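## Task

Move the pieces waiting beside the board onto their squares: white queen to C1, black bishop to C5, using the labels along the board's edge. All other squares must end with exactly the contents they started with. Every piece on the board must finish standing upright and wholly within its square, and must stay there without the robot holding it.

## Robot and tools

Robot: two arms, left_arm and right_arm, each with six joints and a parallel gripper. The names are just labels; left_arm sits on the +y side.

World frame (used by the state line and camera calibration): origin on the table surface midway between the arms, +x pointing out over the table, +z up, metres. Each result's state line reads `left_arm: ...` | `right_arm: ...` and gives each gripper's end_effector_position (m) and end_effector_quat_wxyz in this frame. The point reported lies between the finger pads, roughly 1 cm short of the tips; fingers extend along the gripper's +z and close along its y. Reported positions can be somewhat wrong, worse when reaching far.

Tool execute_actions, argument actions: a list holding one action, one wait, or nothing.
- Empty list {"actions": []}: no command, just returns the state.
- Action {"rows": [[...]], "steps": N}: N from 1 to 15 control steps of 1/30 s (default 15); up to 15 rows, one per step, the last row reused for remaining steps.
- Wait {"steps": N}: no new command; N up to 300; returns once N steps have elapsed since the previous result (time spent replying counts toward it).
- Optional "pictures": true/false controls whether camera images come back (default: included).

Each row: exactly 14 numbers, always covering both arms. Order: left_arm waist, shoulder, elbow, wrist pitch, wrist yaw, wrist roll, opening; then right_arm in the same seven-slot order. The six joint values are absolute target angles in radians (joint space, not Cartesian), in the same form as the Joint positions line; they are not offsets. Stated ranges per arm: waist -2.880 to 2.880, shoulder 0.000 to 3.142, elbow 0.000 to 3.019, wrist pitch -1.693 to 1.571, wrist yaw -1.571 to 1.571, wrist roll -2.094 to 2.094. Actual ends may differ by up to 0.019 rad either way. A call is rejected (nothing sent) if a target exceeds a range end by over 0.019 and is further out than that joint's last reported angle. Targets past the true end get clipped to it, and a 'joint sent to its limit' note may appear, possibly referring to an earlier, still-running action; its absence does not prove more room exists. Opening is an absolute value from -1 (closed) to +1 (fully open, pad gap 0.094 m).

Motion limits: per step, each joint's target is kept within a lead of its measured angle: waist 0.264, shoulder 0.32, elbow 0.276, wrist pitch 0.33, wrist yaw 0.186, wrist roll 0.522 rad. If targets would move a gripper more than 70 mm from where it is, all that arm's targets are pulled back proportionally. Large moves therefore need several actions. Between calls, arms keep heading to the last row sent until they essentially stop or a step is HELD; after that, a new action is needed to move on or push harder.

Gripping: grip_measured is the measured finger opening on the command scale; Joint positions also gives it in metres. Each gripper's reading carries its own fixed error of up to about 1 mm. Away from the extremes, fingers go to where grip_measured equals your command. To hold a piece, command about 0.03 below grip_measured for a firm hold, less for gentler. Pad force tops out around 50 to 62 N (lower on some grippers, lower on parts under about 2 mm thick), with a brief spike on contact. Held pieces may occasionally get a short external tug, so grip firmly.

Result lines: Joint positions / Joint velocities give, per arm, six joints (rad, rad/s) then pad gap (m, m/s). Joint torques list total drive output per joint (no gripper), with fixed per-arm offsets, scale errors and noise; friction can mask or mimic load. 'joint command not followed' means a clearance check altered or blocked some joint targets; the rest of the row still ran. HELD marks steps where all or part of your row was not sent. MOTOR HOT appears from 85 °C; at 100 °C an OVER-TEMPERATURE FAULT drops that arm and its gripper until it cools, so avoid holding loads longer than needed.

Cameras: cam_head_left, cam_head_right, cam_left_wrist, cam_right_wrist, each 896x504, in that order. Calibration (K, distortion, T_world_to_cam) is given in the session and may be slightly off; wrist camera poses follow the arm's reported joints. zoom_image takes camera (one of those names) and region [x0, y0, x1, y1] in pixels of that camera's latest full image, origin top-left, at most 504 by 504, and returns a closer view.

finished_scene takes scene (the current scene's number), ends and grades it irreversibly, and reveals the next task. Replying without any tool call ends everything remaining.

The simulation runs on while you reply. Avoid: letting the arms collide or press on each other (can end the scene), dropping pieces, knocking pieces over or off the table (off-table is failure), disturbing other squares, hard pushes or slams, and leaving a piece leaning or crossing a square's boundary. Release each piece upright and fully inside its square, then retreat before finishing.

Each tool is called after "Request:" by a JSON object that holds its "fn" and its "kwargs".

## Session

Request:
{"fn": "execute_actions", "kwargs": {"actions": []}}

Scene clock: 0.00 s of 5200.00 s.
left_arm: end_effector_position=(+0.2506, +0.4713, +0.3557) grip_measured=+1.000 end_effector_quat_wxyz=(+0.559, +0.011, +0.801, +0.215) | right_arm: end_effector_position=(+0.5094, +0.2209, +0.3016) grip_measured=+1.000 end_effector_quat_wxyz=(-0.651, +0.733, -0.004, -0.197)
Joint positions: left_arm=[ 0.479  0.416  0.626 -0.497  0.046  0.394  0.094] | right_arm=[ 0.394  1.949  1.617  0.083 -1.261 -1.51   0.094]
Joint velocities: left_arm=[ 0.005 -0.015  0.002 -0.012 -0.022 -0.037  0.   ] | right_arm=[-0.015 -0.005 -0.012 -0.007 -0.022 -0.022  0.   ]
Joint torques (N m, as the arm reports them, + toward a larger angle): no reading
Motor temperatures (°C, as the motors report them): left_arm=[30 34 31 27 28 30] | right_arm=[29 30 33 29 29 27]
camera_calibration (this result's frames):
cam_left_wrist: T_world_to_cam=[[0.214663, -0.909915, -0.354928, 0.499338], [-0.830885, 0.0208791, -0.556052, 0.40007], [0.513371, 0.414269, -0.751553, 0.0694081], [0, 0, 0, 1]] pos_world=[0.18959, 0.417249, 0.451853]
cam_right_wrist: T_world_to_cam=[[0.264394, 0.138544, 0.954412, -0.456012], [0.910569, -0.361911, -0.199713, -0.32071], [0.317743, 0.92186, -0.221841, -0.171803], [0, 0, 0, 1]] pos_world=[0.467184, 0.105487, 0.33306]

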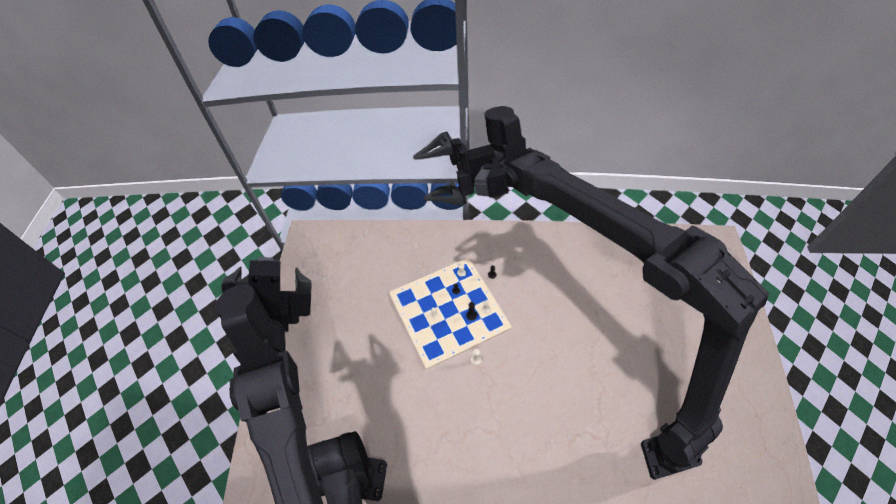

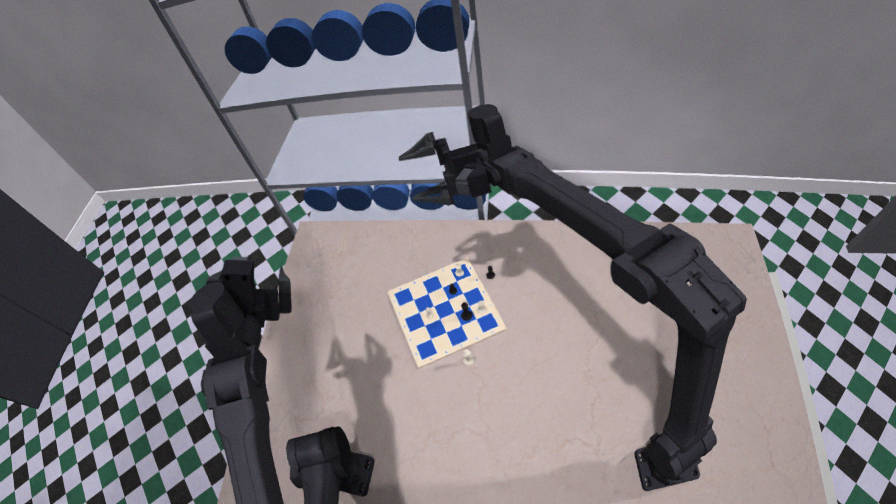

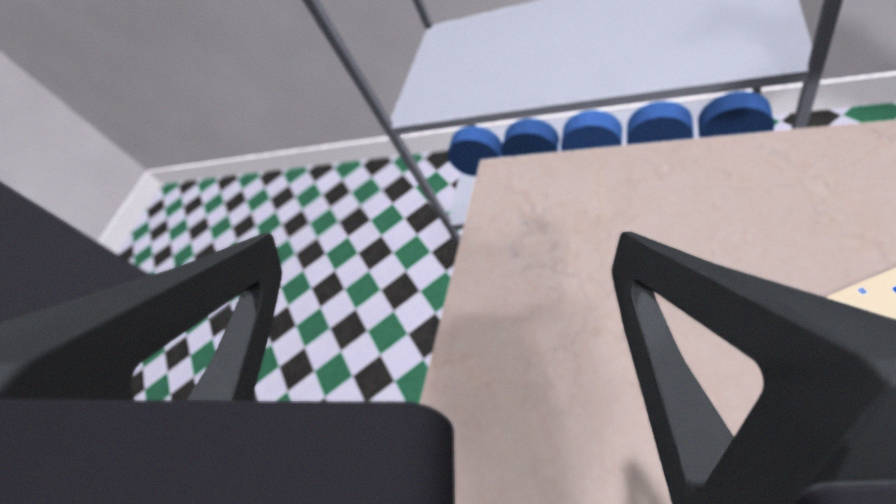

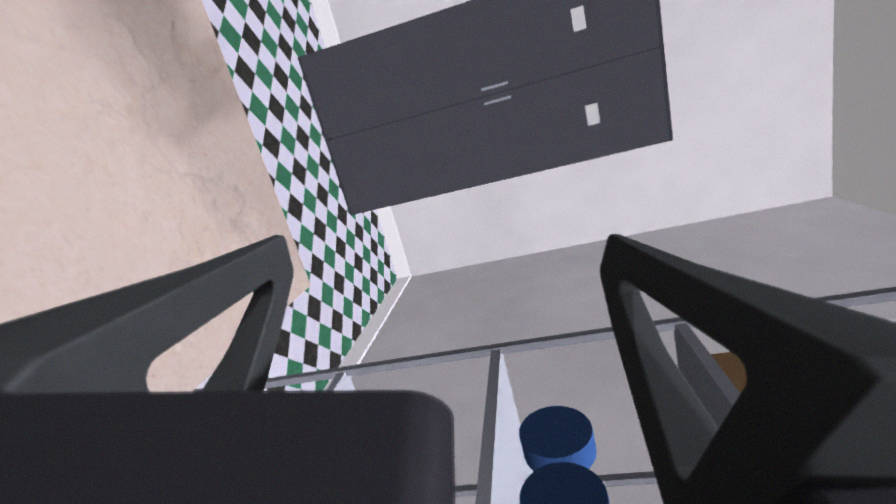

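Request:
{"fn": "zoom_image", "kwargs": {"camera": "cam_head_left", "region": [380, 250, 520, 380]}}

Request:
{"fn": "zoom_image", "kwargs": {"camera": "cam_head_right", "region": [380, 250, 520, 380]}}

Region (380, 250, 520, 380) of cam_head_left's 896x504 image, scaled by 3.600, with more detail than that image has; it fills the top 468 rows of this view, and the rest is white.

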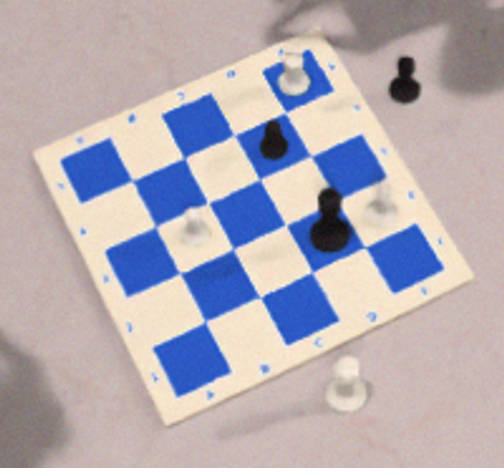

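Region (380, 250, 520, 380) of cam_head_right's 896x504 image, scaled by 3.600, with more detail than that image has; it fills the top 468 rows of this view, and the rest is white.

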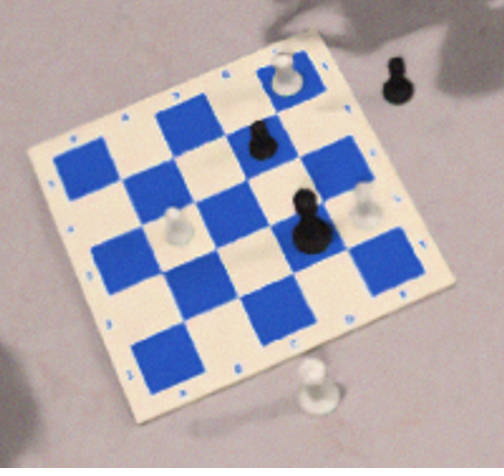

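Request:
{"fn": "execute_actions", "kwargs": {"actions": [{"rows":[[0.479,0.416,0.626,-0.497,0.046,0.394,1,0.395,1.949,1.618,0.069,-1.248,-1.493,1],[0.479,0.416,0.626,-0.497,0.046,0.394,1,0.398,1.948,1.619,0.042,-1.223,-1.459,0.95],[0.479,0.416,0.626,-0.497,0.046,0.394,1,0.402,1.948,1.621,0.001,-1.185,-1.407,0.9],[0.479,0.416,0.626,-0.497,0.046,0.394,1,0.406,1.947,1.623,-0.039,-1.147,-1.356,0.85],[0.479,0.416,0.626,-0.497,0.046,0.394,1,0.411,1.946,1.625,-0.094,-1.097,-1.287,0.8],[0.479,0.416,0.626,-0.497,0.046,0.394,1,0.416,1.945,1.628,-0.148,-1.046,-1.219,0.75],[0.479,0.416,0.626,-0.497,0.046,0.394,1,0.421,1.944,1.630,-0.203,-0.995,-1.150,0.7],[0.479,0.416,0.626,-0.497,0.046,0.394,1,0.426,1.943,1.633,-0.257,-0.945,-1.082,0.65],[0.479,0.416,0.626,-0.497,0.046,0.394,1,0.431,1.942,1.635,-0.311,-0.894,-1.013,0.6],[0.479,0.416,0.626,-0.497,0.046,0.394,1,0.436,1.941,1.638,-0.366,-0.844,-0.945,0.55],[0.479,0.416,0.626,-0.497,0.046,0.394,1,0.441,1.940,1.640,-0.420,-0.793,-0.876,0.5],[0.479,0.416,0.626,-0.497,0.046,0.394,1,0.446,1.939,1.643,-0.475,-0.742,-0.808,0.45],[0.479,0.416,0.626,-0.497,0.046,0.394,1,0.452,1.938,1.645,-0.529,-0.692,-0.739,0.4],[0.479,0.416,0.626,-0.497,0.046,0.394,1,0.457,1.937,1.648,-0.583,-0.641,-0.671,0.35],[0.479,0.416,0.626,-0.497,0.046,0.394,1,0.462,1.936,1.650,-0.638,-0.591,-0.602,0.3]],"steps":15}], "pictures": false}}

Request:
{"fn": "execute_actions", "kwargs": {"actions": [{"rows":[[0.479,0.416,0.626,-0.497,0.046,0.394,1,0.467,1.935,1.653,-0.692,-0.540,-0.534,0.25],[0.479,0.416,0.626,-0.497,0.046,0.394,1,0.472,1.934,1.655,-0.747,-0.489,-0.465,0.2],[0.479,0.416,0.626,-0.497,0.046,0.394,1,0.477,1.933,1.658,-0.801,-0.439,-0.397,0.15],[0.479,0.416,0.626,-0.497,0.046,0.394,1,0.482,1.932,1.660,-0.855,-0.388,-0.328,0.1],[0.479,0.416,0.626,-0.497,0.046,0.394,1,0.487,1.931,1.663,-0.910,-0.338,-0.260,0.05],[0.479,0.416,0.626,-0.497,0.046,0.394,1,0.493,1.931,1.666,-0.964,-0.287,-0.191,0],[0.479,0.416,0.626,-0.497,0.046,0.394,1,0.498,1.930,1.668,-1.019,-0.236,-0.122,-0.05],[0.479,0.416,0.626,-0.497,0.046,0.394,1,0.503,1.929,1.671,-1.073,-0.186,-0.054,-0.1],[0.479,0.416,0.626,-0.497,0.046,0.394,1,0.508,1.928,1.673,-1.127,-0.135,0.015,-0.15],[0.479,0.416,0.626,-0.497,0.046,0.394,1,0.512,1.927,1.675,-1.168,-0.097,0.066,-0.2],[0.479,0.416,0.626,-0.497,0.046,0.394,1,0.516,1.926,1.677,-1.209,-0.059,0.117,-0.2],[0.479,0.416,0.626,-0.497,0.046,0.394,1,0.518,1.926,1.678,-1.236,-0.034,0.152,-0.2],[0.479,0.416,0.626,-0.497,0.046,0.394,1,0.520,1.925,1.679,-1.257,-0.015,0.177,-0.2],[0.479,0.416,0.626,-0.497,0.046,0.394,1,0.521,1.925,1.680,-1.270,-0.002,0.194,-0.2],[0.479,0.416,0.626,-0.497,0.046,0.394,1,0.522,1.925,1.680,-1.277,0.004,0.203,-0.2]],"steps":15}], "pictures": false}}

Request:
{"fn": "execute_actions", "kwargs": {"actions": [{"steps":20}]}}

Scene clock: 66.20 s of 5200.00 s.
left_arm: end_effector_position=(+0.2506, +0.4713, +0.3557) grip_measured=+1.000 end_effector_quat_wxyz=(+0.559, +0.011, +0.801, +0.215) | right_arm: end_effector_position=(+0.5332, +0.2037, +0.1713) grip_measured=+0.323 end_effector_quat_wxyz=(-0.363, +0.690, -0.574, -0.250)
Joint positions: left_arm=[ 0.479  0.416  0.626 -0.497  0.046  0.394  0.094] | right_arm=[ 0.442  1.949  1.616 -0.528 -0.632 -0.877  0.062]
Joint velocities: left_arm=[-0.005 -0.005 -0.007 -0.002  0.007 -0.007  0.   ] | right_arm=[ 0.21  -0.005  0.007 -1.58   1.209  1.795 -0.043]
Joint torques (N m, as the arm reports them, + toward a larger angle): left_arm=[-0.55  2.14  9.48  1.91  0.07 -0.26] | right_arm=[  1.89 -22.14  12.12   0.96  -0.65  -0.04]
Motor temperatures (°C, as the motors report them): left_arm=[30 34 37 28 28 30] | right_arm=[29 33 38 29 29 27]
Steps of this call (steps 1 to 90: nothing new was sent; then 62.70 s passed at rest; steps 91 to 105: all 15 steps of this action). Readings (joint positions):
91: left_arm=[0.479 0.416 0.626 -0.497 0.046 0.394] | right_arm=[0.394 1.949 1.616 0.081 -1.256 -1.508]
92: left_arm=[0.479 0.416 0.626 -0.497 0.046 0.394] | right_arm=[0.394 1.949 1.616 0.074 -1.240 -1.501]
94: left_arm=[0.479 0.416 0.626 -0.497 0.046 0.394] | right_arm=[0.395 1.949 1.616 0.028 -1.177 -1.463]
98: left_arm=[0.479 0.416 0.626 -0.497 0.046 0.394] | right_arm=[0.402 1.949 1.616 -0.151 -0.986 -1.298]
105: the state above

Scene clock: 66.70 s of 5200.00 s.
left_arm: end_effector_position=(+0.2506, +0.4713, +0.3557) grip_measured=+1.000 end_effector_quat_wxyz=(+0.559, +0.011, +0.801, +0.215) | right_arm: end_effector_position=(+0.4544, +0.0731, +0.0868) grip_measured=-0.198 end_effector_quat_wxyz=(-0.003, -0.326, +0.945, +0.003)
Joint positions: left_arm=[ 0.479  0.416  0.626 -0.497  0.046  0.394  0.094] | right_arm=[ 0.515  1.949  1.616 -1.241 -0.007  0.045  0.038]
Joint velocities: left_arm=[-0.015 -0.005  0.007  0.012 -0.051 -0.051  0.   ] | right_arm=[ 0.024 -0.005  0.002 -0.501  0.227  1.018 -0.   ]
Joint torques (N m, as the arm reports them, + toward a larger angle): left_arm=[-0.55  3.06  9.57  1.92  0.04 -0.26] | right_arm=[  1.81 -22.56  13.38   0.1   -0.04   0.05]
Motor temperatures (°C, as the motors report them): left_arm=[30 34 37 28 28 30] | right_arm=[29 33 38 29 29 27]
Steps of this call (steps 1 to 15: all 15 steps of this action). Readings (joint positions):
1: left_arm=[0.479 0.416 0.626 -0.497 0.046 0.394] | right_arm=[0.450 1.949 1.616 -0.583 -0.581 -0.812]
2: left_arm=[0.479 0.416 0.626 -0.497 0.046 0.394] | right_arm=[0.457 1.949 1.616 -0.637 -0.530 -0.745]
4: left_arm=[0.479 0.416 0.626 -0.497 0.046 0.394] | right_arm=[0.470 1.949 1.616 -0.746 -0.430 -0.612]
8: left_arm=[0.479 0.416 0.626 -0.497 0.046 0.394] | right_arm=[0.493 1.949 1.616 -0.963 -0.228 -0.342]
15: the state above

Scene clock: 67.37 s of 5200.00 s.
left_arm: end_effector_position=(+0.2506, +0.4713, +0.3557) grip_measured=+1.000 end_effector_quat_wxyz=(+0.559, +0.011, +0.801, +0.215) | right_arm: end_effector_position=(+0.4515, +0.0702, +0.0896) grip_measured=-0.198 end_effector_quat_wxyz=(-0.010, -0.255, +0.967, -0.006)
Joint positions: left_arm=[ 0.479  0.416  0.626 -0.497  0.046  0.394  0.094] | right_arm=[ 0.516  1.949  1.624 -1.269  0.001  0.194  0.038]
Joint velocities: left_arm=[-0.005 -0.015 -0.002 -0.017 -0.066 -0.022  0.   ] | right_arm=[-0.015 -0.005 -0.007  0.022  0.007 -0.007 -0.001]
Joint torques (N m, as the arm reports them, + toward a larger angle): left_arm=[-0.73  2.41  9.57  1.88  0.05 -0.24] | right_arm=[  2.03 -21.87  12.9   -0.3    0.09   0.  ]
Motor temperatures (°C, as the motors report them): left_arm=[30 34 37 28 28 30] | right_arm=[29 33 38 29 29 27]
Steps of this call (steps 1 to 20: the robot went on to your last target). Readings (joint positions):
1: left_arm=[0.479 0.416 0.626 -0.497 0.046 0.394] | right_arm=[0.516 1.949 1.616 -1.254 -0.002 0.075]
2: left_arm=[0.479 0.416 0.626 -0.497 0.046 0.394] | right_arm=[0.516 1.949 1.616 -1.262 -0.000 0.100]
4: left_arm=[0.479 0.416 0.626 -0.497 0.046 0.394] | right_arm=[0.516 1.949 1.618 -1.268 0.001 0.135]
8: left_arm=[0.479 0.416 0.626 -0.497 0.046 0.394] | right_arm=[0.516 1.949 1.623 -1.269 0.001 0.171]
20: the state above
camera_calibration (this result's frames):
cam_left_wrist: T_world_to_cam=[[0.214663, -0.909915, -0.354928, 0.499338], [-0.830885, 0.0208791, -0.556052, 0.40007], [0.513371, 0.414269, -0.751553, 0.0694081], [0, 0, 0, 1]] pos_world=[0.18959, 0.417249, 0.451853]
cam_right_wrist: T_world_to_cam=[[0.4949, -0.868727, 0.0196948, -0.167051], [-0.696458, -0.383003, 0.606841, 0.289903], [-0.519636, -0.314042, -0.794579, 0.454623], [0, 0, 0, 1]] pos_world=[0.520817, 0.108683, 0.188599]

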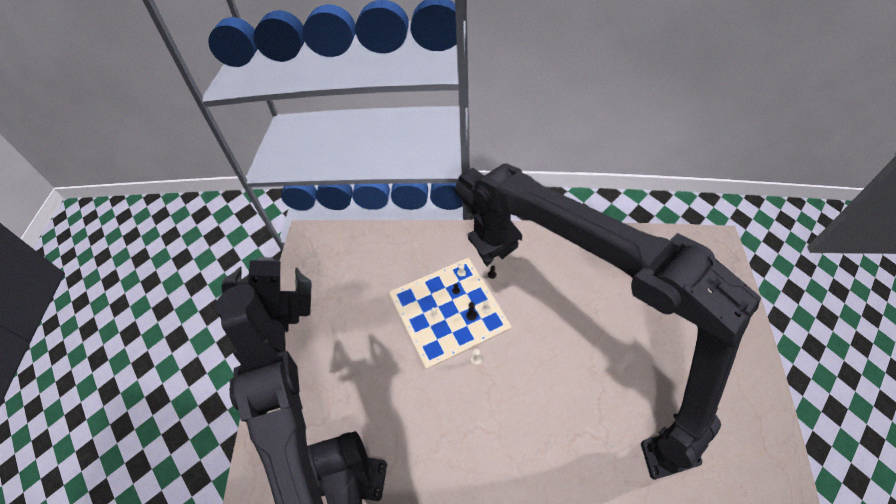

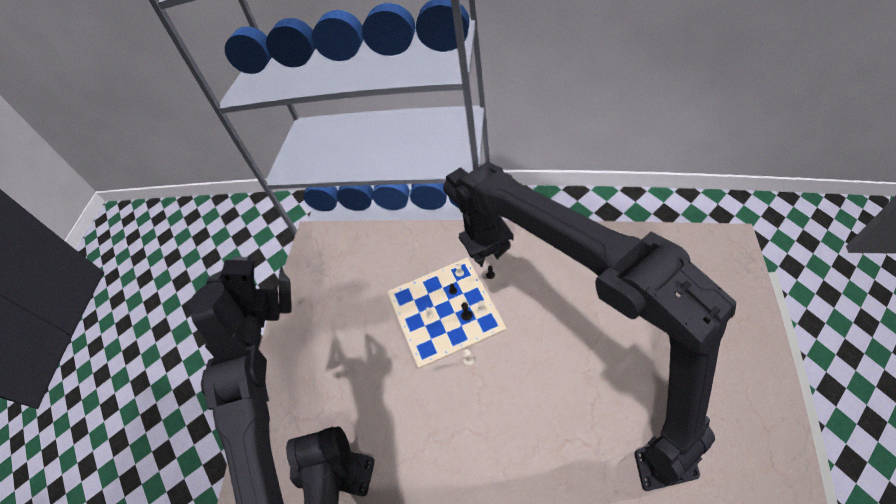

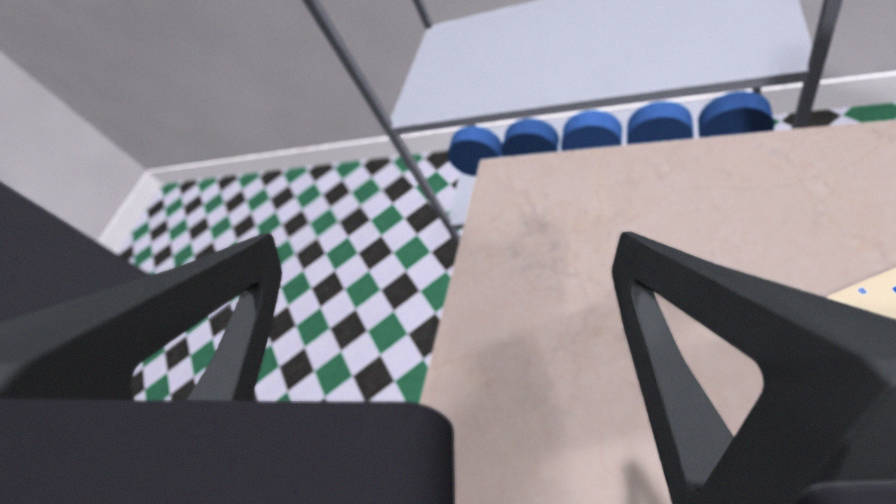

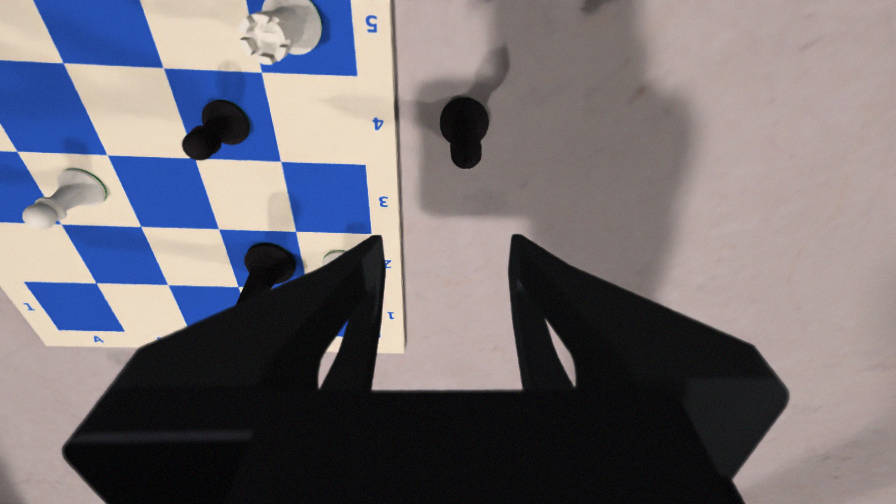

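Request:
{"fn": "execute_actions", "kwargs": {"actions": [{"rows":[[0.479,0.416,0.626,-0.497,0.046,0.394,1,0.516,1.940,1.650,-1.262,0.004,0.203,-0.2],[0.479,0.416,0.626,-0.497,0.046,0.394,1,0.510,1.950,1.632,-1.250,0.004,0.203,-0.2],[0.479,0.416,0.626,-0.497,0.046,0.394,1,0.507,1.953,1.627,-1.240,0.004,0.203,-0.2],[0.479,0.416,0.626,-0.497,0.046,0.394,1,0.504,1.956,1.622,-1.230,0.004,0.203,-0.2],[0.479,0.416,0.626,-0.497,0.046,0.394,1,0.501,1.959,1.617,-1.221,0.004,0.203,-0.2],[0.479,0.416,0.626,-0.497,0.046,0.394,1,0.498,1.962,1.612,-1.212,0.004,0.203,-0.2],[0.479,0.416,0.626,-0.497,0.046,0.394,1,0.496,1.965,1.607,-1.203,0.004,0.203,-0.2],[0.479,0.416,0.626,-0.497,0.046,0.394,1,0.495,1.968,1.602,-1.194,0.004,0.203,-0.2],[0.479,0.416,0.626,-0.497,0.046,0.394,1,0.495,1.971,1.597,-1.185,0.004,0.203,-0.2],[0.479,0.416,0.626,-0.497,0.046,0.394,1,0.495,1.974,1.592,-1.176,0.004,0.203,-0.2],[0.479,0.416,0.626,-0.497,0.046,0.394,1,0.495,1.976,1.588,-1.168,0.004,0.203,-0.2],[0.479,0.416,0.626,-0.497,0.046,0.394,1,0.495,1.978,1.584,-1.160,0.004,0.203,-0.2],[0.479,0.416,0.626,-0.497,0.046,0.394,1,0.495,1.980,1.581,-1.153,0.004,0.203,-0.2],[0.479,0.416,0.626,-0.497,0.046,0.394,1,0.495,1.981,1.578,-1.146,0.004,0.203,-0.2]],"steps":15}], "pictures": false}}

Request:
{"fn": "execute_actions", "kwargs": {"actions": [{"steps":15}]}}

Scene clock: 97.80 s of 5200.00 s.
left_arm: end_effector_position=(+0.2506, +0.4713, +0.3557) grip_measured=+1.000 end_effector_quat_wxyz=(+0.559, +0.011, +0.801, +0.215) | right_arm: end_effector_position=(+0.4631, +0.0663, +0.0616) grip_measured=-0.198 end_effector_quat_wxyz=(+0.006, -0.246, +0.969, +0.002)
Joint positions: left_arm=[ 0.479  0.416  0.626 -0.497  0.046  0.394  0.094] | right_arm=[ 0.499  1.968  1.576 -1.165  0.001  0.196  0.038]
Joint velocities: left_arm=[ 0.005 -0.005  0.002 -0.002  0.022  0.022  0.   ] | right_arm=[-0.015  0.122 -0.095  0.144  0.007 -0.037  0.001]
Joint torques (N m, as the arm reports them, + toward a larger angle): left_arm=[-0.64  2.36  9.81  2.02  0.02 -0.2 ] | right_arm=[  0.52 -19.39   9.03   0.2    0.1    0.07]
Motor temperatures (°C, as the motors report them): left_arm=[30 34 36 28 28 30] | right_arm=[29 33 39 29 29 27]
Steps of this call (steps 1 to 15: the robot went on to your last target; steps 16 to 90: nothing new was sent; then 26.93 s passed at rest; steps 91 to 105: all 15 steps of this action). Readings (joint positions):
91: left_arm=[0.479 0.416 0.626 -0.497 0.046 0.394] | right_arm=[0.516 1.949 1.624 -1.269 0.001 0.196]
92: left_arm=[0.479 0.416 0.626 -0.497 0.046 0.394] | right_arm=[0.516 1.949 1.624 -1.268 0.001 0.196]
94: left_arm=[0.479 0.416 0.626 -0.497 0.046 0.394] | right_arm=[0.516 1.949 1.623 -1.256 0.001 0.196]
98: left_arm=[0.479 0.416 0.626 -0.497 0.046 0.394] | right_arm=[0.511 1.950 1.608 -1.220 0.001 0.196]
105: the state above

Scene clock: 98.30 s of 5200.00 s.
left_arm: end_effector_position=(+0.2506, +0.4713, +0.3557) grip_measured=+1.000 end_effector_quat_wxyz=(+0.559, +0.011, +0.801, +0.215) | right_arm: end_effector_position=(+0.4619, +0.0650, +0.0510) grip_measured=-0.198 end_effector_quat_wxyz=(+0.001, -0.245, +0.969, -0.000)
Joint positions: left_arm=[ 0.479  0.416  0.626 -0.497  0.046  0.394  0.094] | right_arm=[ 0.498  1.983  1.569 -1.157  0.001  0.196  0.038]
Joint velocities: left_arm=[-0.005 -0.015  0.017 -0.007 -0.037 -0.037  0.   ] | right_arm=[-0.005 -0.005 -0.007  0.002 -0.051  0.051 -0.001]
Joint torques (N m, as the arm reports them, + toward a larger angle): left_arm=[-0.45  2.08  9.56  1.72  0.05 -0.26] | right_arm=[  0.86 -20.57   9.21   0.4    0.05   0.  ]
Motor temperatures (°C, as the motors report them): left_arm=[30 34 36 28 28 30] | right_arm=[29 33 39 29 29 27]
Steps of this call (steps 1 to 15: the robot went on to your last target). Readings (joint positions):
1: left_arm=[0.479 0.416 0.626 -0.497 0.046 0.394] | right_arm=[0.498 1.973 1.574 -1.162 0.001 0.196]
2: left_arm=[0.479 0.416 0.626 -0.497 0.046 0.394] | right_arm=[0.498 1.976 1.572 -1.160 0.001 0.196]
4: left_arm=[0.479 0.416 0.626 -0.497 0.046 0.394] | right_arm=[0.498 1.981 1.570 -1.159 0.001 0.196]
8: left_arm=[0.479 0.416 0.626 -0.497 0.046 0.394] | right_arm=[0.498 1.983 1.569 -1.157 0.001 0.196]
15: the state above
camera_calibration (this result's frames):
cam_left_wrist: T_world_to_cam=[[0.214663, -0.909915, -0.354928, 0.499338], [-0.830885, 0.0208791, -0.556052, 0.40007], [0.513371, 0.414269, -0.751553, 0.0694081], [0, 0, 0, 1]] pos_world=[0.18959, 0.417249, 0.451853]
cam_right_wrist: T_world_to_cam=[[0.477248, -0.878639, 0.0150904, -0.166927], [-0.714987, -0.37826, 0.587974, 0.327758], [-0.510909, -0.291399, -0.808739, 0.422931], [0, 0, 0, 1]] pos_world=[0.530088, 0.100551, 0.151847]

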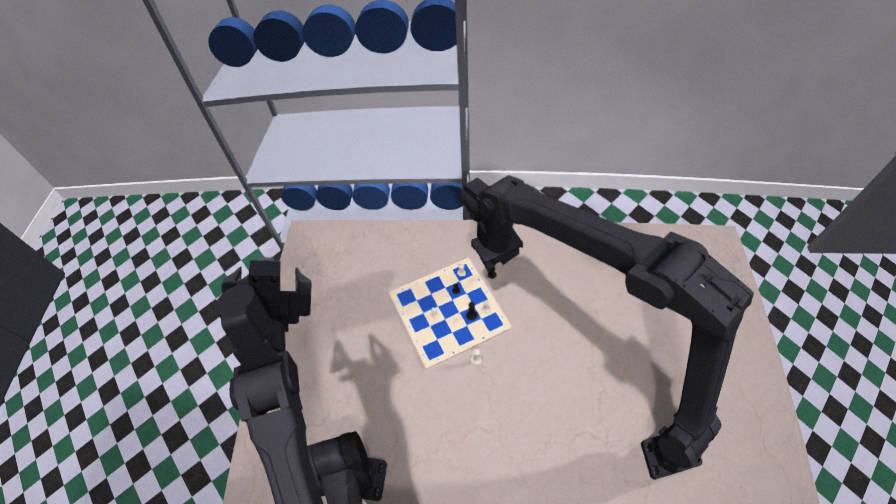

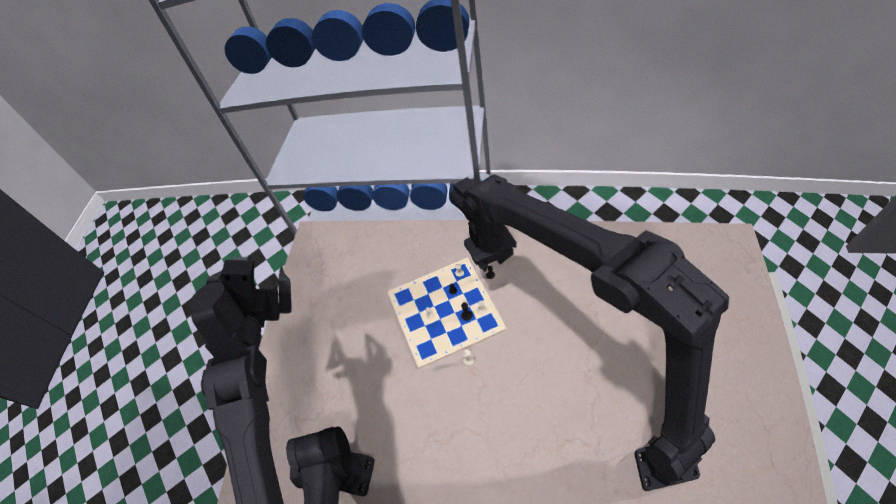

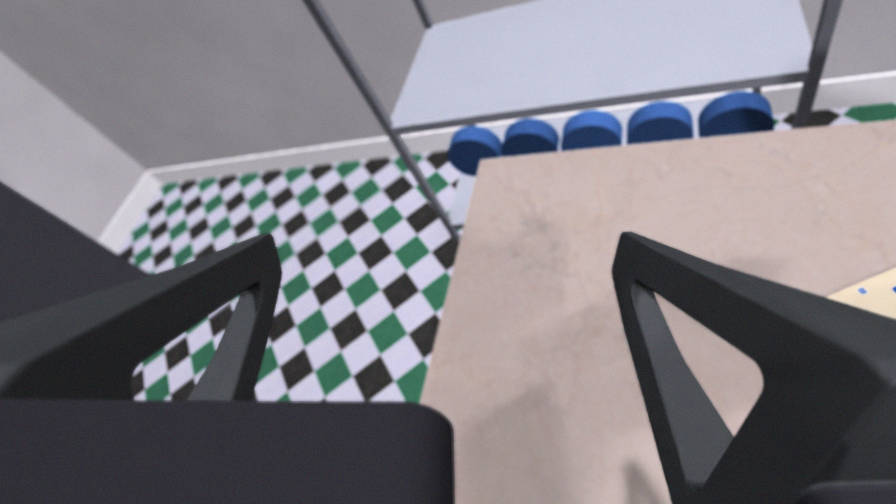

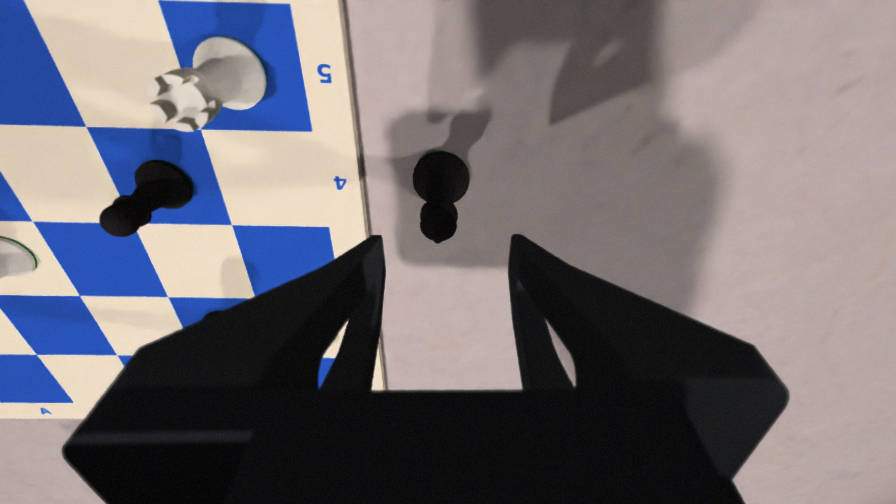

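Request:
{"fn": "execute_actions", "kwargs": {"actions": [{"rows":[[0.479,0.416,0.626,-0.497,0.046,0.394,1,0.499,1.984,1.576,-1.141,0.004,0.203,-0.2],[0.479,0.416,0.626,-0.497,0.046,0.394,1,0.503,1.987,1.574,-1.136,0.004,0.203,-0.2],[0.479,0.416,0.626,-0.497,0.046,0.394,1,0.505,1.990,1.572,-1.131,0.004,0.203,-0.2],[0.479,0.416,0.626,-0.497,0.046,0.394,1,0.506,1.993,1.570,-1.127,0.004,0.203,-0.2],[0.479,0.416,0.626,-0.497,0.046,0.394,1,0.507,1.996,1.568,-1.123,0.004,0.203,-0.2],[0.479,0.416,0.626,-0.497,0.046,0.394,1,0.508,1.998,1.566,-1.119,0.004,0.203,-0.2],[0.479,0.416,0.626,-0.497,0.046,0.394,1,0.509,2.000,1.564,-1.115,0.004,0.203,-0.2],[0.479,0.416,0.626,-0.497,0.046,0.394,1,0.509,2.002,1.562,-1.111,0.004,0.203,-0.2],[0.479,0.416,0.626,-0.497,0.046,0.394,1,0.509,2.004,1.560,-1.107,0.004,0.203,-0.2],[0.479,0.416,0.626,-0.497,0.046,0.394,1,0.509,2.006,1.558,-1.103,0.004,0.203,-0.2],[0.479,0.416,0.626,-0.497,0.046,0.394,1,0.509,2.008,1.556,-1.099,0.004,0.203,-0.2],[0.479,0.416,0.626,-0.497,0.046,0.394,1,0.509,2.010,1.554,-1.095,0.004,0.203,-0.2],[0.479,0.416,0.626,-0.497,0.046,0.394,1,0.509,2.012,1.552,-1.091,0.004,0.203,-0.2],[0.479,0.416,0.626,-0.497,0.046,0.394,1,0.509,2.013,1.550,-1.088,0.004,0.203,-0.2],[0.479,0.416,0.626,-0.497,0.046,0.394,1,0.509,2.014,1.548,-1.085,0.004,0.203,-0.2]],"steps":15}], "pictures": false}}

Request:
{"fn": "execute_actions", "kwargs": {"actions": [{"steps":15}]}}

Scene clock: 115.73 s of 5200.00 s.
left_arm: end_effector_position=(+0.2506, +0.4713, +0.3557) grip_measured=+1.000 end_effector_quat_wxyz=(+0.559, +0.011, +0.801, +0.215) | right_arm: end_effector_position=(+0.4628, +0.0687, +0.0336) grip_measured=-0.198 end_effector_quat_wxyz=(+0.007, -0.247, +0.969, +0.003)
Joint positions: left_arm=[ 0.479  0.416  0.626 -0.497  0.046  0.394  0.094] | right_arm=[ 0.502  2.     1.548 -1.102  0.001  0.196  0.038]
Joint velocities: left_arm=[-0.015 -0.005  0.007 -0.017  0.007 -0.022  0.   ] | right_arm=[ 0.015  0.093 -0.061  0.11  -0.037 -0.051  0.001]
Joint torques (N m, as the arm reports them, + toward a larger angle): left_arm=[-0.43  2.35  9.77  1.84  0.02 -0.29] | right_arm=[  1.71 -19.74   8.76   0.31   0.07   0.05]
Motor temperatures (°C, as the motors report them): left_arm=[30 34 35 28 28 30] | right_arm=[29 33 38 29 29 27]
Steps of this call (steps 1 to 15: the robot went on to your last target; steps 16 to 90: nothing new was sent; then 13.93 s passed at rest; steps 91 to 105: all 15 steps of this action). Readings (joint positions):
91: left_arm=[0.479 0.416 0.626 -0.497 0.046 0.394] | right_arm=[0.498 1.983 1.569 -1.156 0.001 0.196]
92: left_arm=[0.479 0.416 0.626 -0.497 0.046 0.394] | right_arm=[0.498 1.983 1.569 -1.154 0.001 0.196]
94: left_arm=[0.479 0.416 0.626 -0.497 0.046 0.394] | right_arm=[0.498 1.983 1.568 -1.146 0.001 0.196]
98: left_arm=[0.479 0.416 0.626 -0.497 0.046 0.394] | right_arm=[0.499 1.984 1.563 -1.129 0.001 0.196]
105: the state above

Scene clock: 116.23 s of 5200.00 s.
left_arm: end_effector_position=(+0.2506, +0.4713, +0.3557) grip_measured=+1.000 end_effector_quat_wxyz=(+0.559, +0.011, +0.801, +0.215) | right_arm: end_effector_position=(+0.4608, +0.0670, +0.0244) grip_measured=-0.198 end_effector_quat_wxyz=(+0.002, -0.247, +0.969, +0.000)
Joint positions: left_arm=[ 0.479  0.416  0.626 -0.497  0.046  0.394  0.094] | right_arm=[ 0.502  2.012  1.541 -1.096  0.001  0.196  0.038]
Joint velocities: left_arm=[-0.005 -0.005 -0.007 -0.002 -0.007  0.022  0.   ] | right_arm=[ 0.005  0.005 -0.012 -0.007  0.007 -0.037  0.   ]
Joint torques (N m, as the arm reports them, + toward a larger angle): left_arm=[-0.58  2.48  9.64  1.94 -0.01 -0.26] | right_arm=[  1.3  -20.21   8.88   0.41   0.02   0.06]
Motor temperatures (°C, as the motors report them): left_arm=[30 34 35 28 28 30] | right_arm=[29 33 38 29 29 27]
Steps of this call (steps 1 to 15: the robot went on to your last target). Readings (joint positions):
1: left_arm=[0.479 0.416 0.626 -0.497 0.046 0.394] | right_arm=[0.502 2.004 1.546 -1.100 0.001 0.196]
2: left_arm=[0.479 0.416 0.626 -0.497 0.046 0.394] | right_arm=[0.502 2.006 1.544 -1.098 0.001 0.196]
4: left_arm=[0.479 0.416 0.626 -0.497 0.046 0.394] | right_arm=[0.502 2.010 1.541 -1.097 0.001 0.196]
8: left_arm=[0.479 0.416 0.626 -0.497 0.046 0.394] | right_arm=[0.502 2.012 1.541 -1.097 0.001 0.196]
15: the state above
camera_calibration (this result's frames):
cam_left_wrist: T_world_to_cam=[[0.214663, -0.909915, -0.354928, 0.499338], [-0.830885, 0.0208791, -0.556052, 0.40007], [0.513371, 0.414269, -0.751553, 0.0694081], [0, 0, 0, 1]] pos_world=[0.18959, 0.417249, 0.451853]
cam_right_wrist: T_world_to_cam=[[0.480571, -0.876834, 0.0146481, -0.165889], [-0.71457, -0.381846, 0.58616, 0.343494], [-0.508372, -0.292158, -0.810063, 0.400319], [0, 0, 0, 1]] pos_world=[0.528683, 0.102661, 0.125371]

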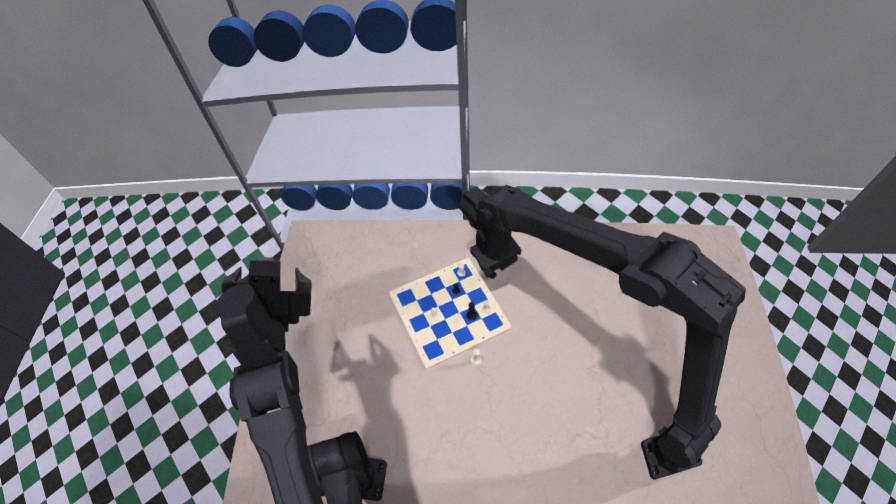

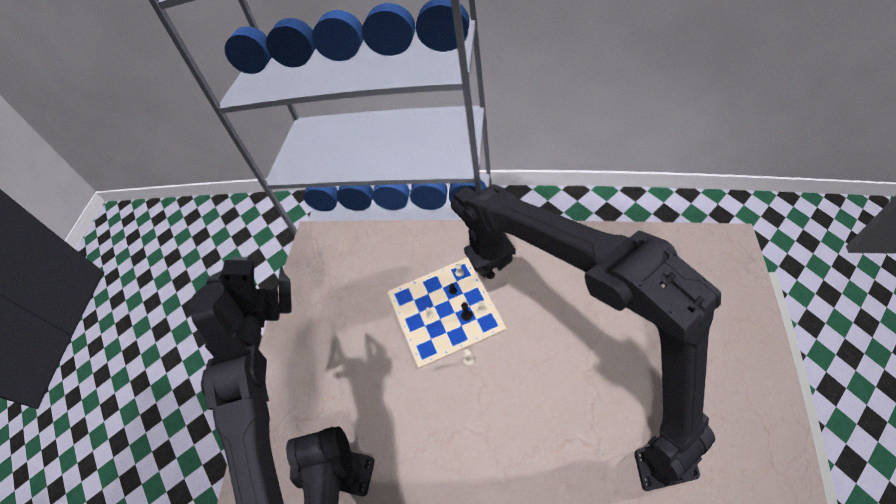

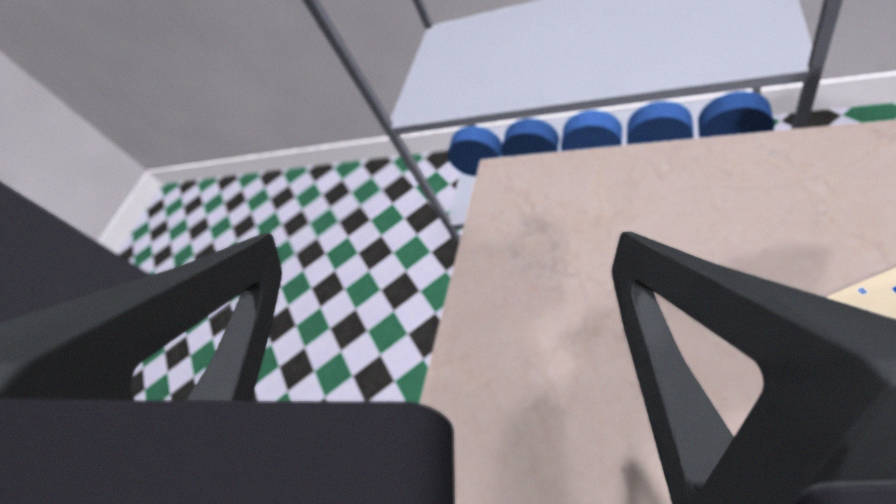

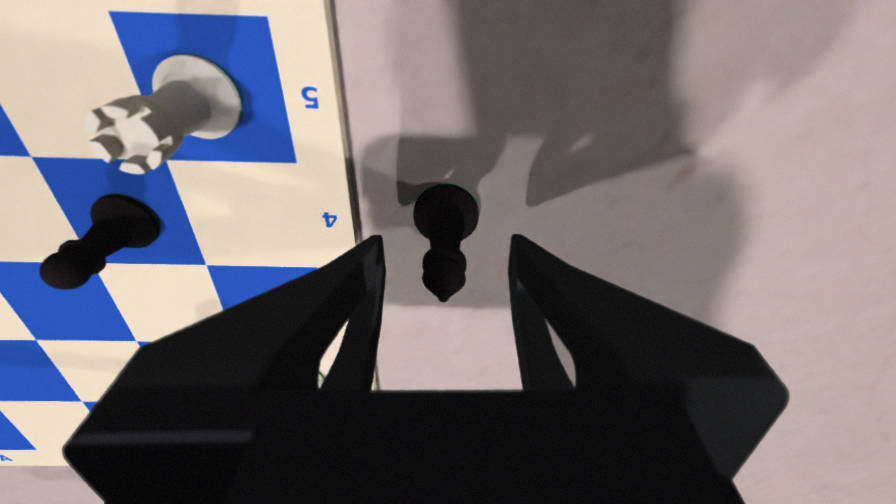

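Request:
{"fn": "execute_actions", "kwargs": {"actions": [{"rows":[[0.479,0.416,0.626,-0.497,0.046,0.394,1,0.509,2.014,1.548,-1.085,0.004,0.203,-0.3],[0.479,0.416,0.626,-0.497,0.046,0.394,1,0.509,2.014,1.548,-1.085,0.004,0.203,-0.4],[0.479,0.416,0.626,-0.497,0.046,0.394,1,0.509,2.014,1.548,-1.085,0.004,0.203,-0.5],[0.479,0.416,0.626,-0.497,0.046,0.394,1,0.509,2.014,1.548,-1.085,0.004,0.203,-0.58],[0.479,0.416,0.626,-0.497,0.046,0.394,1,0.509,2.014,1.548,-1.085,0.004,0.203,-0.64],[0.479,0.416,0.626,-0.497,0.046,0.394,1,0.509,2.014,1.548,-1.085,0.004,0.203,-0.67],[0.479,0.416,0.626,-0.497,0.046,0.394,1,0.509,2.014,1.548,-1.085,0.004,0.203,-0.69],[0.479,0.416,0.626,-0.497,0.046,0.394,1,0.509,2.014,1.548,-1.085,0.004,0.203,-0.71],[0.479,0.416,0.626,-0.497,0.046,0.394,1,0.509,2.014,1.548,-1.085,0.004,0.203,-0.73],[0.479,0.416,0.626,-0.497,0.046,0.394,1,0.509,2.014,1.548,-1.085,0.004,0.203,-0.75],[0.479,0.416,0.626,-0.497,0.046,0.394,1,0.509,2.014,1.548,-1.085,0.004,0.203,-0.77],[0.479,0.416,0.626,-0.497,0.046,0.394,1,0.509,2.014,1.548,-1.085,0.004,0.203,-0.79],[0.479,0.416,0.626,-0.497,0.046,0.394,1,0.509,2.014,1.548,-1.085,0.004,0.203,-0.81]],"steps":15}], "pictures": false}}

Request:
{"fn": "execute_actions", "kwargs": {"actions": [{"steps":8}]}}

Scene clock: 133.20 s of 5200.00 s.
left_arm: end_effector_position=(+0.2506, +0.4713, +0.3557) grip_measured=+1.000 end_effector_quat_wxyz=(+0.559, +0.011, +0.801, +0.215) | right_arm: end_effector_position=(+0.4608, +0.0670, +0.0244) grip_measured=-0.796 end_effector_quat_wxyz=(+0.002, -0.247, +0.969, +0.000)
Joint positions: left_arm=[ 0.479  0.416  0.626 -0.497  0.046  0.394  0.094] | right_arm=[ 0.502  2.012  1.541 -1.096  0.001  0.196  0.01 ]
Joint velocities: left_arm=[-0.024 -0.005 -0.002  0.007  0.022 -0.022  0.   ] | right_arm=[ 0.005 -0.015  0.002  0.002 -0.037  0.022 -0.001]
Joint torques (N m, as the arm reports them, + toward a larger angle): left_arm=[-1.13  1.77  9.63  1.97  0.06 -0.3 ] | right_arm=[  2.   -20.27   9.     0.37   0.05   0.03]
Motor temperatures (°C, as the motors report them): left_arm=[30 33 36 28 28 30] | right_arm=[29 33 37 29 29 27]
Steps of this call (steps 1 to 15: the robot went on to your last target; steps 16 to 90: nothing new was sent; then 13.47 s passed at rest; steps 91 to 105: all 15 steps of this action). Readings (joint positions):
91: left_arm=[0.479 0.416 0.626 -0.497 0.046 0.394] | right_arm=[0.502 2.012 1.541 -1.096 0.001 0.196]
92: left_arm=[0.479 0.416 0.626 -0.497 0.046 0.394] | right_arm=[0.502 2.012 1.541 -1.096 0.001 0.196]
94: left_arm=[0.479 0.416 0.626 -0.497 0.046 0.394] | right_arm=[0.502 2.012 1.541 -1.096 0.001 0.196]
98: left_arm=[0.479 0.416 0.626 -0.497 0.046 0.394] | right_arm=[0.502 2.012 1.541 -1.096 0.001 0.196]
105: the state above

Scene clock: 133.47 s of 5200.00 s.
left_arm: end_effector_position=(+0.2506, +0.4713, +0.3557) grip_measured=+1.000 end_effector_quat_wxyz=(+0.559, +0.011, +0.801, +0.215) | right_arm: end_effector_position=(+0.4608, +0.0670, +0.0244) grip_measured=-0.796 end_effector_quat_wxyz=(+0.002, -0.247, +0.969, +0.000)
Joint positions: left_arm=[ 0.479  0.416  0.626 -0.497  0.046  0.394  0.094] | right_arm=[ 0.502  2.012  1.541 -1.096  0.001  0.196  0.01 ]
Joint velocities: left_arm=[-0.005 -0.015 -0.012 -0.002 -0.066  0.022  0.   ] | right_arm=[ 0.005 -0.015 -0.002 -0.007  0.007 -0.007 -0.   ]
Joint torques (N m, as the arm reports them, + toward a larger angle): left_arm=[-0.66  2.57  9.73  1.88  0.03 -0.22] | right_arm=[  1.69 -20.39   8.66   0.14   0.04   0.04]
Motor temperatures (°C, as the motors report them): left_arm=[30 33 36 28 28 30] | right_arm=[29 33 37 29 29 27]
Steps of this call (steps 1 to 8: the robot went on to your last target). Readings (joint positions):
1: left_arm=[0.479 0.416 0.626 -0.497 0.046 0.394] | right_arm=[0.502 2.012 1.541 -1.096 0.001 0.196]
2: left_arm=[0.479 0.416 0.626 -0.497 0.046 0.394] | right_arm=[0.502 2.012 1.541 -1.096 0.001 0.196]
4: left_arm=[0.479 0.416 0.626 -0.497 0.046 0.394] | right_arm=[0.502 2.012 1.541 -1.096 0.001 0.196]
8: the state above
camera_calibration (this result's frames):
cam_left_wrist: T_world_to_cam=[[0.214663, -0.909915, -0.354928, 0.499338], [-0.830885, 0.0208791, -0.556052, 0.40007], [0.513371, 0.414269, -0.751553, 0.0694081], [0, 0, 0, 1]] pos_world=[0.18959, 0.417249, 0.451853]
cam_right_wrist: T_world_to_cam=[[0.480236, -0.877017, 0.0146469, -0.165722], [-0.714715, -0.381574, 0.58616, 0.343543], [-0.508483, -0.291963, -0.810063, 0.400357], [0, 0, 0, 1]] pos_world=[0.528696, 0.102635, 0.125371]

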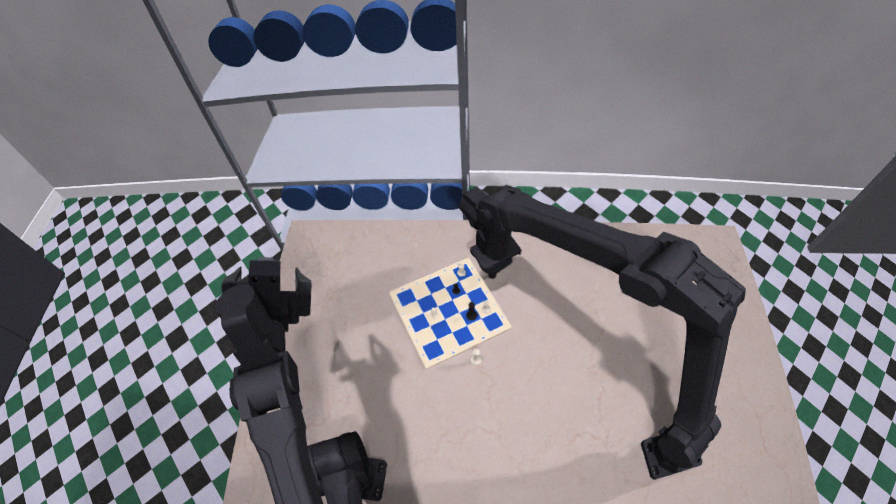

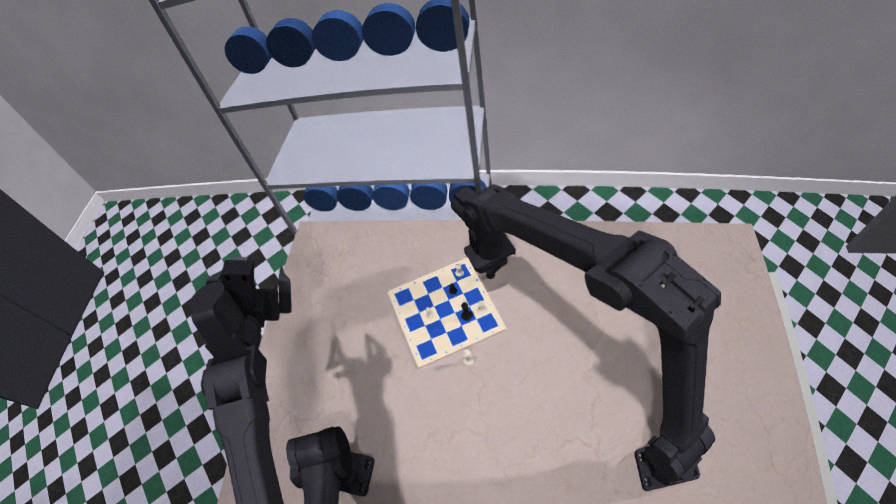

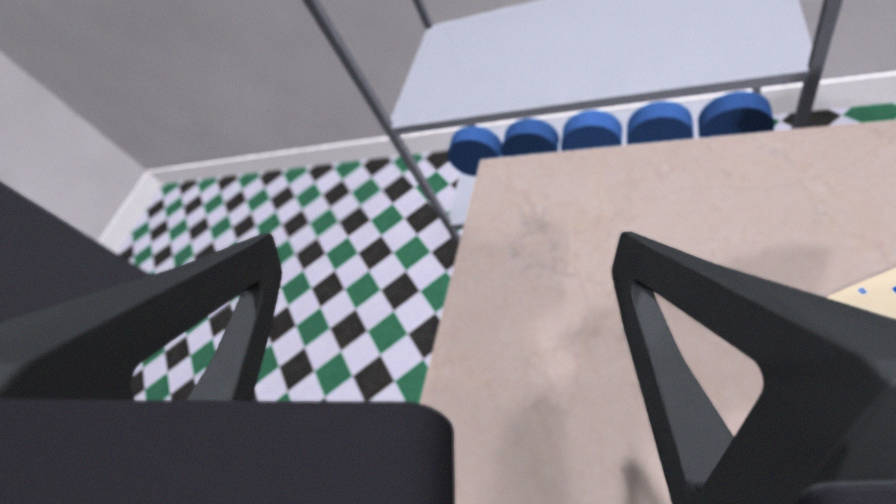

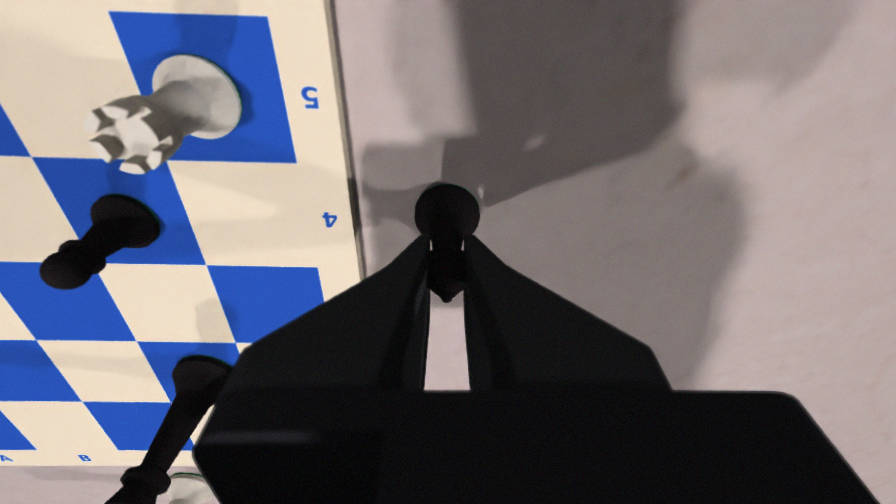

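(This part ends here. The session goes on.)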